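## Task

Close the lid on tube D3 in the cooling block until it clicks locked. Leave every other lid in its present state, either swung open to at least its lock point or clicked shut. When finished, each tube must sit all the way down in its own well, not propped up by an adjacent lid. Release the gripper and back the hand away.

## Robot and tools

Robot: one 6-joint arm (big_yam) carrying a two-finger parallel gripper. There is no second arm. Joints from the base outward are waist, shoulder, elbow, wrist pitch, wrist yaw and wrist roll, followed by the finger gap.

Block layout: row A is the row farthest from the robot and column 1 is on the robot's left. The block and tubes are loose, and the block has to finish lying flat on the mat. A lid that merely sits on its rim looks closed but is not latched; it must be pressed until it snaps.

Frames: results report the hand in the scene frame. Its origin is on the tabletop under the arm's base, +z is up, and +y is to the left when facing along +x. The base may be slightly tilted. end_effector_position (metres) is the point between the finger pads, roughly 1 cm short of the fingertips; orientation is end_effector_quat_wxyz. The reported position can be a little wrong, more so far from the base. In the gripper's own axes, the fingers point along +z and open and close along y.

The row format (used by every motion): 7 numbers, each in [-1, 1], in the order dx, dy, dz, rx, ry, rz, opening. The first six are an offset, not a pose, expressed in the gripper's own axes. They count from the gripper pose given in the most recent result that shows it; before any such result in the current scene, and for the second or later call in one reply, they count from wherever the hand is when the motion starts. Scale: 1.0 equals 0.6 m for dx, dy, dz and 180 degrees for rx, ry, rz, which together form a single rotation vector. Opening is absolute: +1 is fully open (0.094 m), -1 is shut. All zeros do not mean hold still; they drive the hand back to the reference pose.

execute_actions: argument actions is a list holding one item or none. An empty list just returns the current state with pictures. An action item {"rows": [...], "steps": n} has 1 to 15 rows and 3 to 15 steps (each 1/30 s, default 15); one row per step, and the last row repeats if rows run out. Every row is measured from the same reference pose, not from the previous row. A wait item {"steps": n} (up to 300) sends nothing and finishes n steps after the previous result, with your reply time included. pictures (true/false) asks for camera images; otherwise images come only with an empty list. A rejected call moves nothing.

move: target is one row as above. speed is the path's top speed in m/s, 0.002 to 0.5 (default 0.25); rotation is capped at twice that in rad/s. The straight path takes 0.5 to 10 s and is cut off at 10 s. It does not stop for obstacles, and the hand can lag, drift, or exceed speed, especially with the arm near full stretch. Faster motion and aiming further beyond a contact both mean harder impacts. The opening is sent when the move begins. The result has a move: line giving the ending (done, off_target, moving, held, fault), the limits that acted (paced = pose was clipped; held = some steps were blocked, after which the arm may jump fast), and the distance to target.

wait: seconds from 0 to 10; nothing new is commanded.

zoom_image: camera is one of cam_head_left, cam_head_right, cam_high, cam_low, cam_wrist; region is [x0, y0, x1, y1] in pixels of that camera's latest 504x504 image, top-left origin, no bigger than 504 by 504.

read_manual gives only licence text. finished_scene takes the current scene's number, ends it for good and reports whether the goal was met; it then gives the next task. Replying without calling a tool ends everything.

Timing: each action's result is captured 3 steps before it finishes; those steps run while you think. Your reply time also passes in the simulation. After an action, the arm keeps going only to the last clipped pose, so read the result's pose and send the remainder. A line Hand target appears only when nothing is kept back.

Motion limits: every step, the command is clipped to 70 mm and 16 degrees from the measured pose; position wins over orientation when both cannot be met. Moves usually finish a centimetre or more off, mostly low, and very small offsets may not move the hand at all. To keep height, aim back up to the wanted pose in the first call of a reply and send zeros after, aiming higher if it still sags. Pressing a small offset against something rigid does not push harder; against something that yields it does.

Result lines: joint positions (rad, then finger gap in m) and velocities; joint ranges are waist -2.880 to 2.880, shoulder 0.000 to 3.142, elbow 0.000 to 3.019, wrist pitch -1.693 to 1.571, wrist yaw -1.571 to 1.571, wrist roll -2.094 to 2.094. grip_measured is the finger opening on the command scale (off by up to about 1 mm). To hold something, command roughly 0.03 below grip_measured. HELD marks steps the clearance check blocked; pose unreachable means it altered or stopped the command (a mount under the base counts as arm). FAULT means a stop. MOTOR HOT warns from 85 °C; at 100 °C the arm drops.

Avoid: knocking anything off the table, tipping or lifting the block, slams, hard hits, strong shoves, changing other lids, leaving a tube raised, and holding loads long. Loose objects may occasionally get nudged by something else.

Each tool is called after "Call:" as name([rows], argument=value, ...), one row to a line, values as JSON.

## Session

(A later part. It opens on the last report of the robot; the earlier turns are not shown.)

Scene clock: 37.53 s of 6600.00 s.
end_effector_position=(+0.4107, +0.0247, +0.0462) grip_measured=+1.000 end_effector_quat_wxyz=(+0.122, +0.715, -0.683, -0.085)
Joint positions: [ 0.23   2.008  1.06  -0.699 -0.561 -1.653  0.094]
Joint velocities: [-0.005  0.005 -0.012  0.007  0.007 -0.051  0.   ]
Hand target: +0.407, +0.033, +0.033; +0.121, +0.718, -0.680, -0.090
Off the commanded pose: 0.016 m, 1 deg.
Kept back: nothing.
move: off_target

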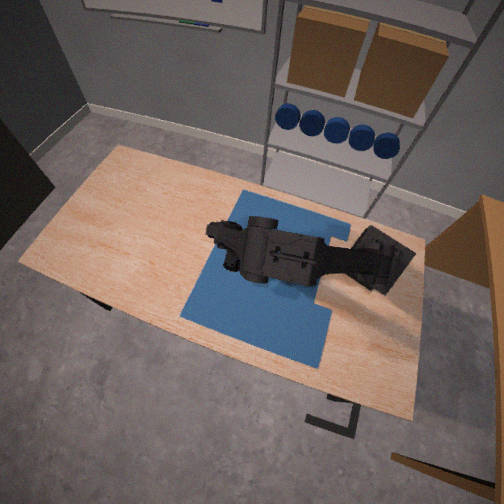

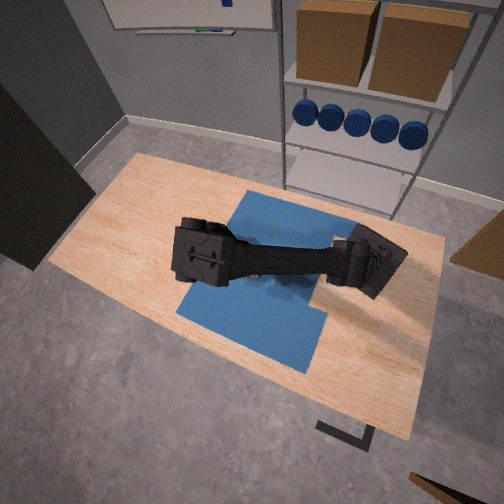

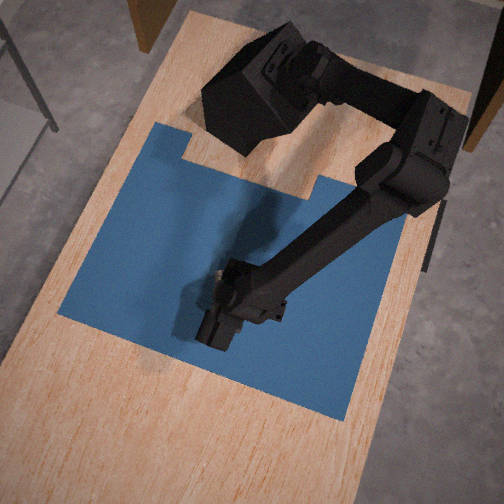

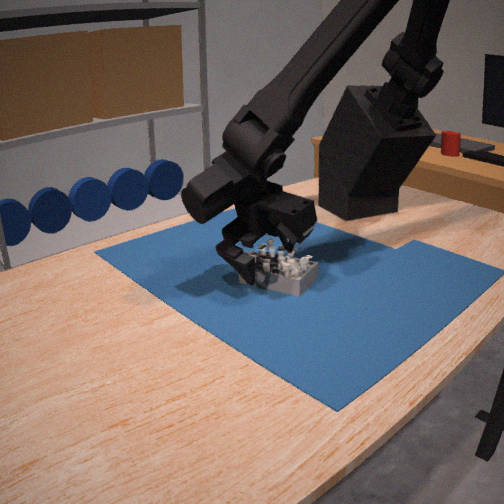

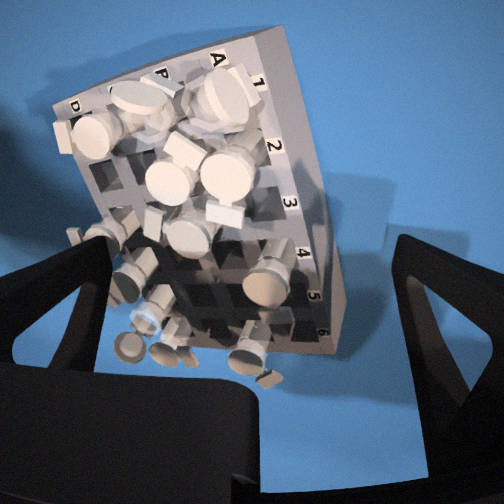

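Call:
move(target=[-0.014,-0.008,0.04,0,0,0,1], speed=0.015)

Call:
move(target=[-0.03,0.02,-0.06,0,0,0,1], speed=0.06)

Call:
zoom_image(camera="cam_wrist", region=[60, 160, 280, 360])

Call:
zoom_image(camera="cam_low", region=[250, 225, 320, 280])

Scene clock: 42.80 s of 6600.00 s.
end_effector_position=(+0.4112, +0.0237, +0.0457) grip_measured=+1.000 end_effector_quat_wxyz=(+0.123, +0.708, -0.691, -0.080)
Joint positions: [ 0.231  2.008  1.059 -0.693 -0.555 -1.627  0.094]
Joint velocities: [-0.015 -0.005  0.002 -0.012 -0.022 -0.081  0.   ]
Hand target: +0.407, +0.032, +0.023; +0.122, +0.715, -0.683, -0.086
Off the commanded pose: 0.026 m, 1 deg.
Kept back: nothing.
After step 90, 0.33 s passed at rest.
move: off_target

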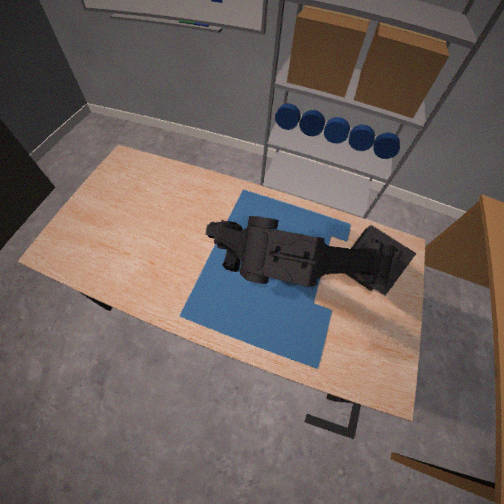

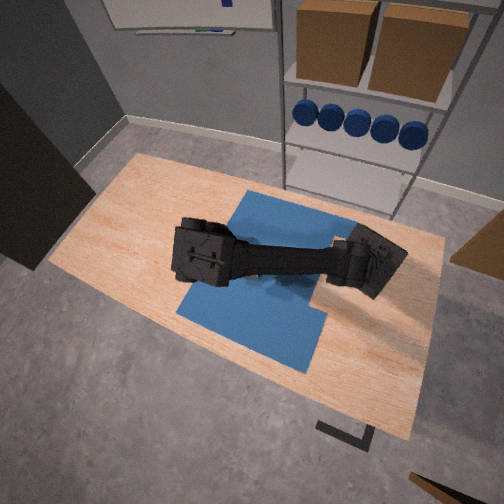

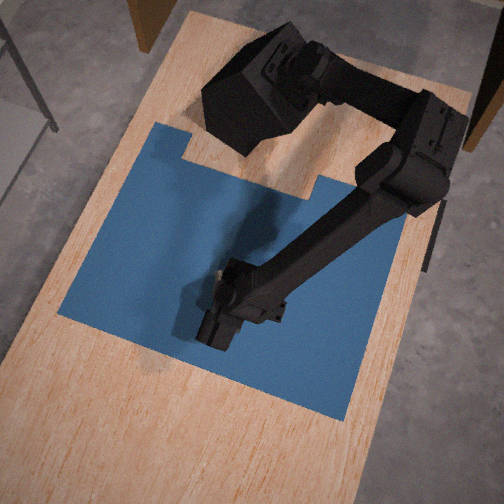

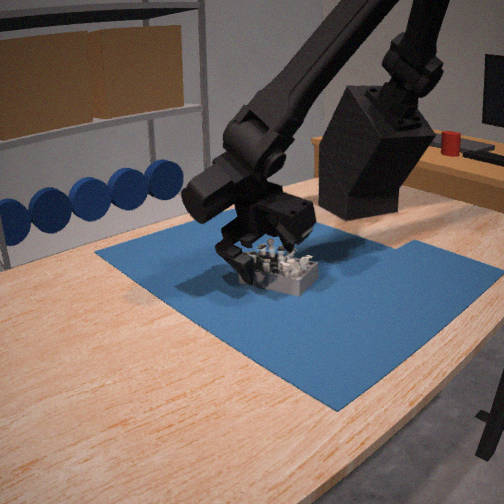

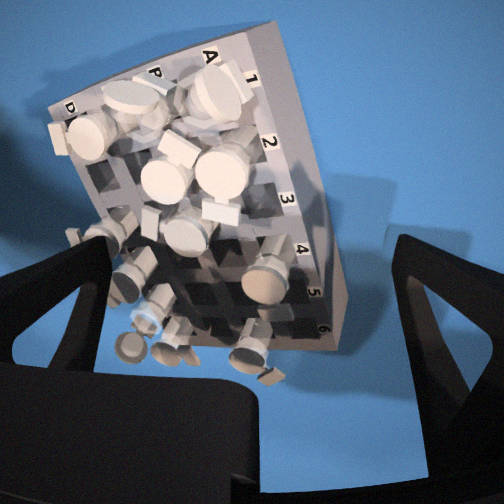

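Scene clock: 43.83 s of 6600.00 s.
end_effector_position=(+0.4122, +0.0440, +0.0766) grip_measured=+1.000 end_effector_quat_wxyz=(+0.123, +0.708, -0.691, -0.079)
Joint positions: [ 0.229  1.916  1.043 -0.767 -0.553 -1.628  0.094]
Joint velocities: [ 0.005  0.005  0.002 -0.012 -0.051 -0.007  0.   ]
Hand target: +0.410, +0.044, +0.083; +0.124, +0.708, -0.691, -0.080
Off the commanded pose: 0.007 m, 0 deg.
Kept back: nothing.
move: done

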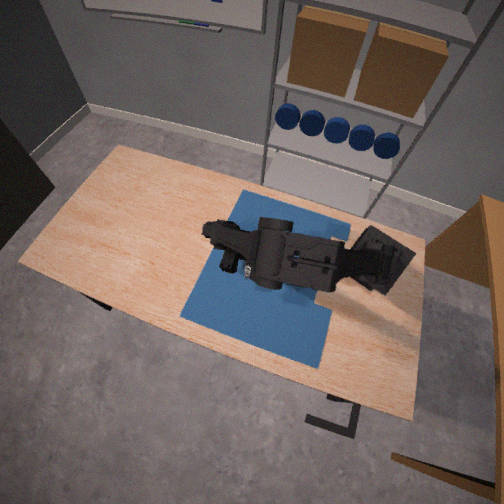

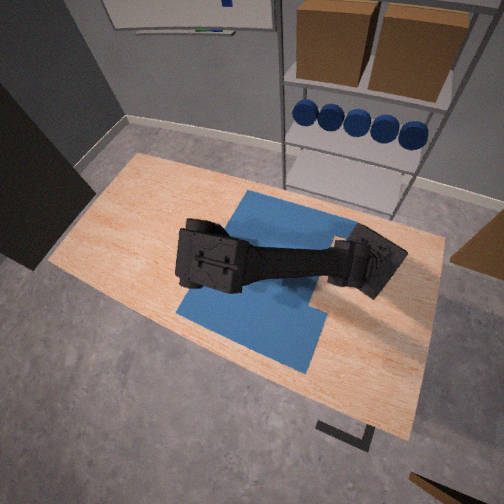

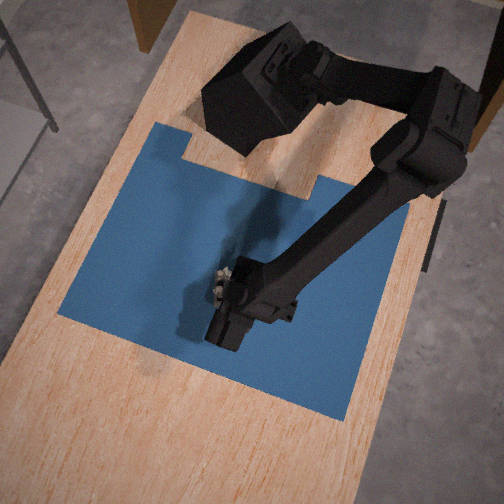

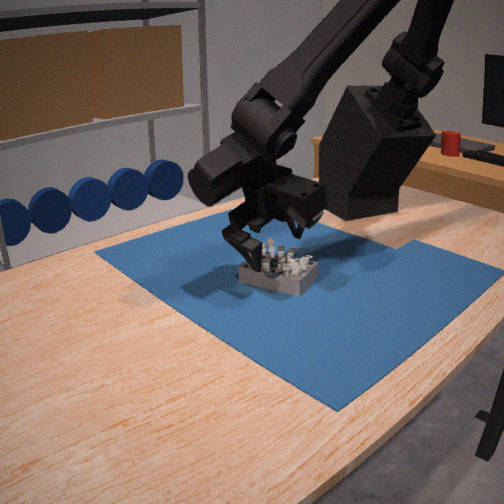

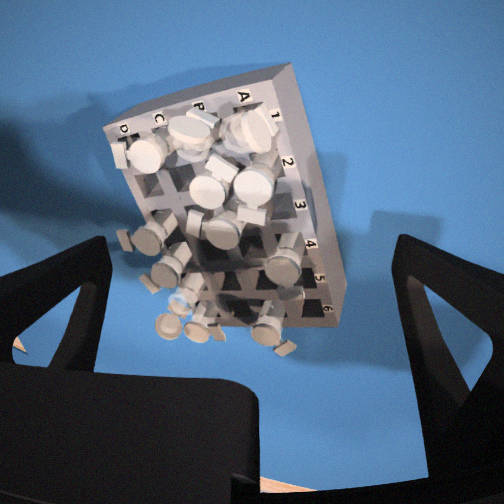

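Region (60, 160, 280, 360) of cam_wrist's 504x504 image, scaled by 2.291, with more detail than that image has; it fills the top 458 rows of this view, and the rest is white.

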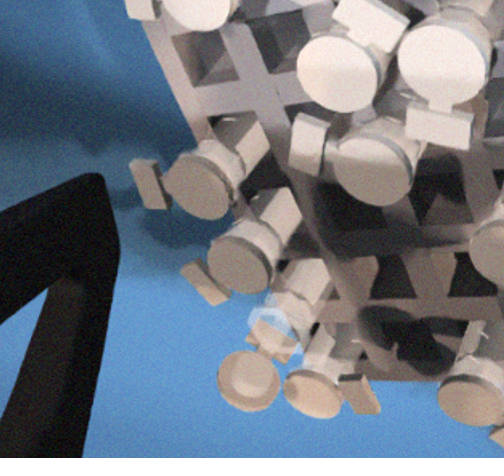

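Region (250, 225, 320, 280) of cam_low's 504x504 image, scaled by 7.200, with more detail than that image has; it fills the top 396 rows of this view, and the rest is white.

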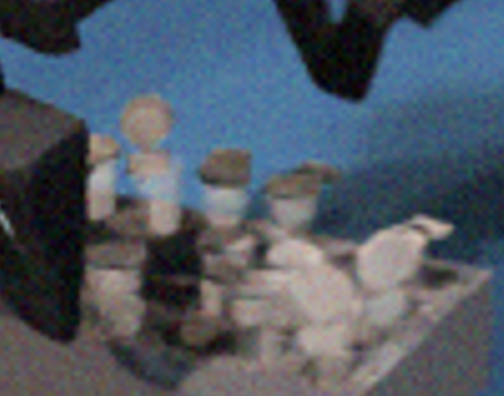

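Looks like the other shut lids. Retreat.

Call:
move(target=[-0.1,0.1,-0.2,0.08,0,0,1])

Call:
finished_scene(scene=1)

Scene clock: 45.23 s of 6600.00 s.
end_effector_position=(+0.3928, +0.1178, +0.2084) grip_measured=+1.000 end_effector_quat_wxyz=(+0.026, +0.729, -0.684, +0.015)
Joint positions: [ 0.197  1.39   0.821 -0.771 -0.555 -1.529  0.094]
Joint velocities: [-0.015 -0.005 -0.002  0.012 -0.051  0.007  0.   ]
Hand target: +0.389, +0.111, +0.206; +0.034, +0.717, -0.696, +0.010
Off the commanded pose: 0.010 m, 2 deg.
Kept back: nothing.
move: done

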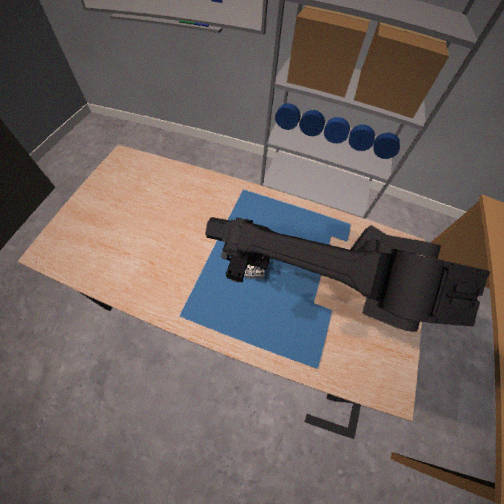

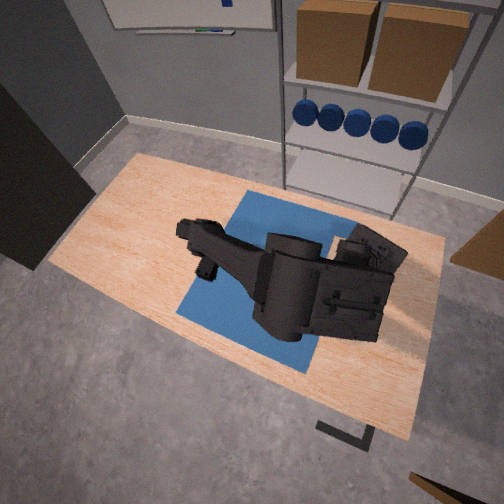

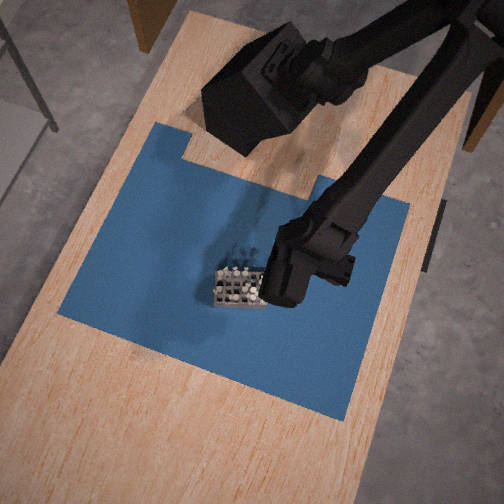

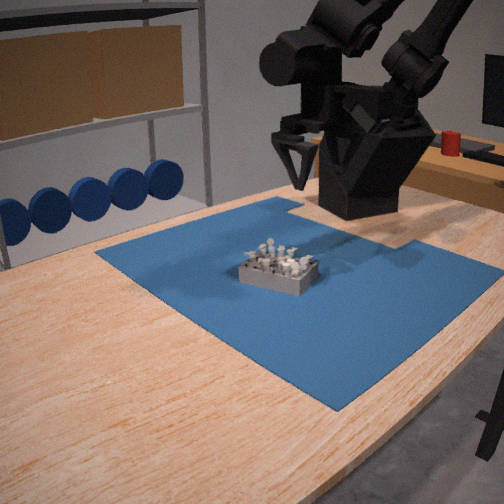

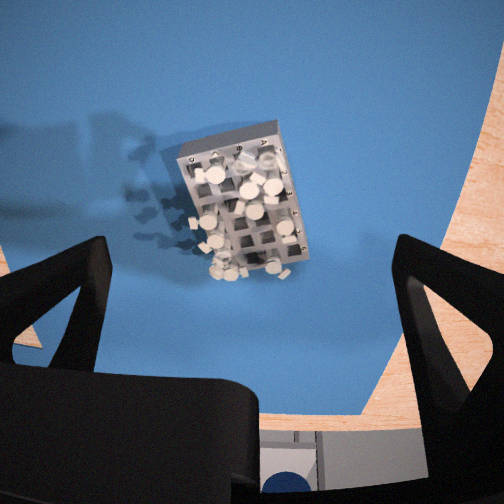

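The scene is finished: the task was done.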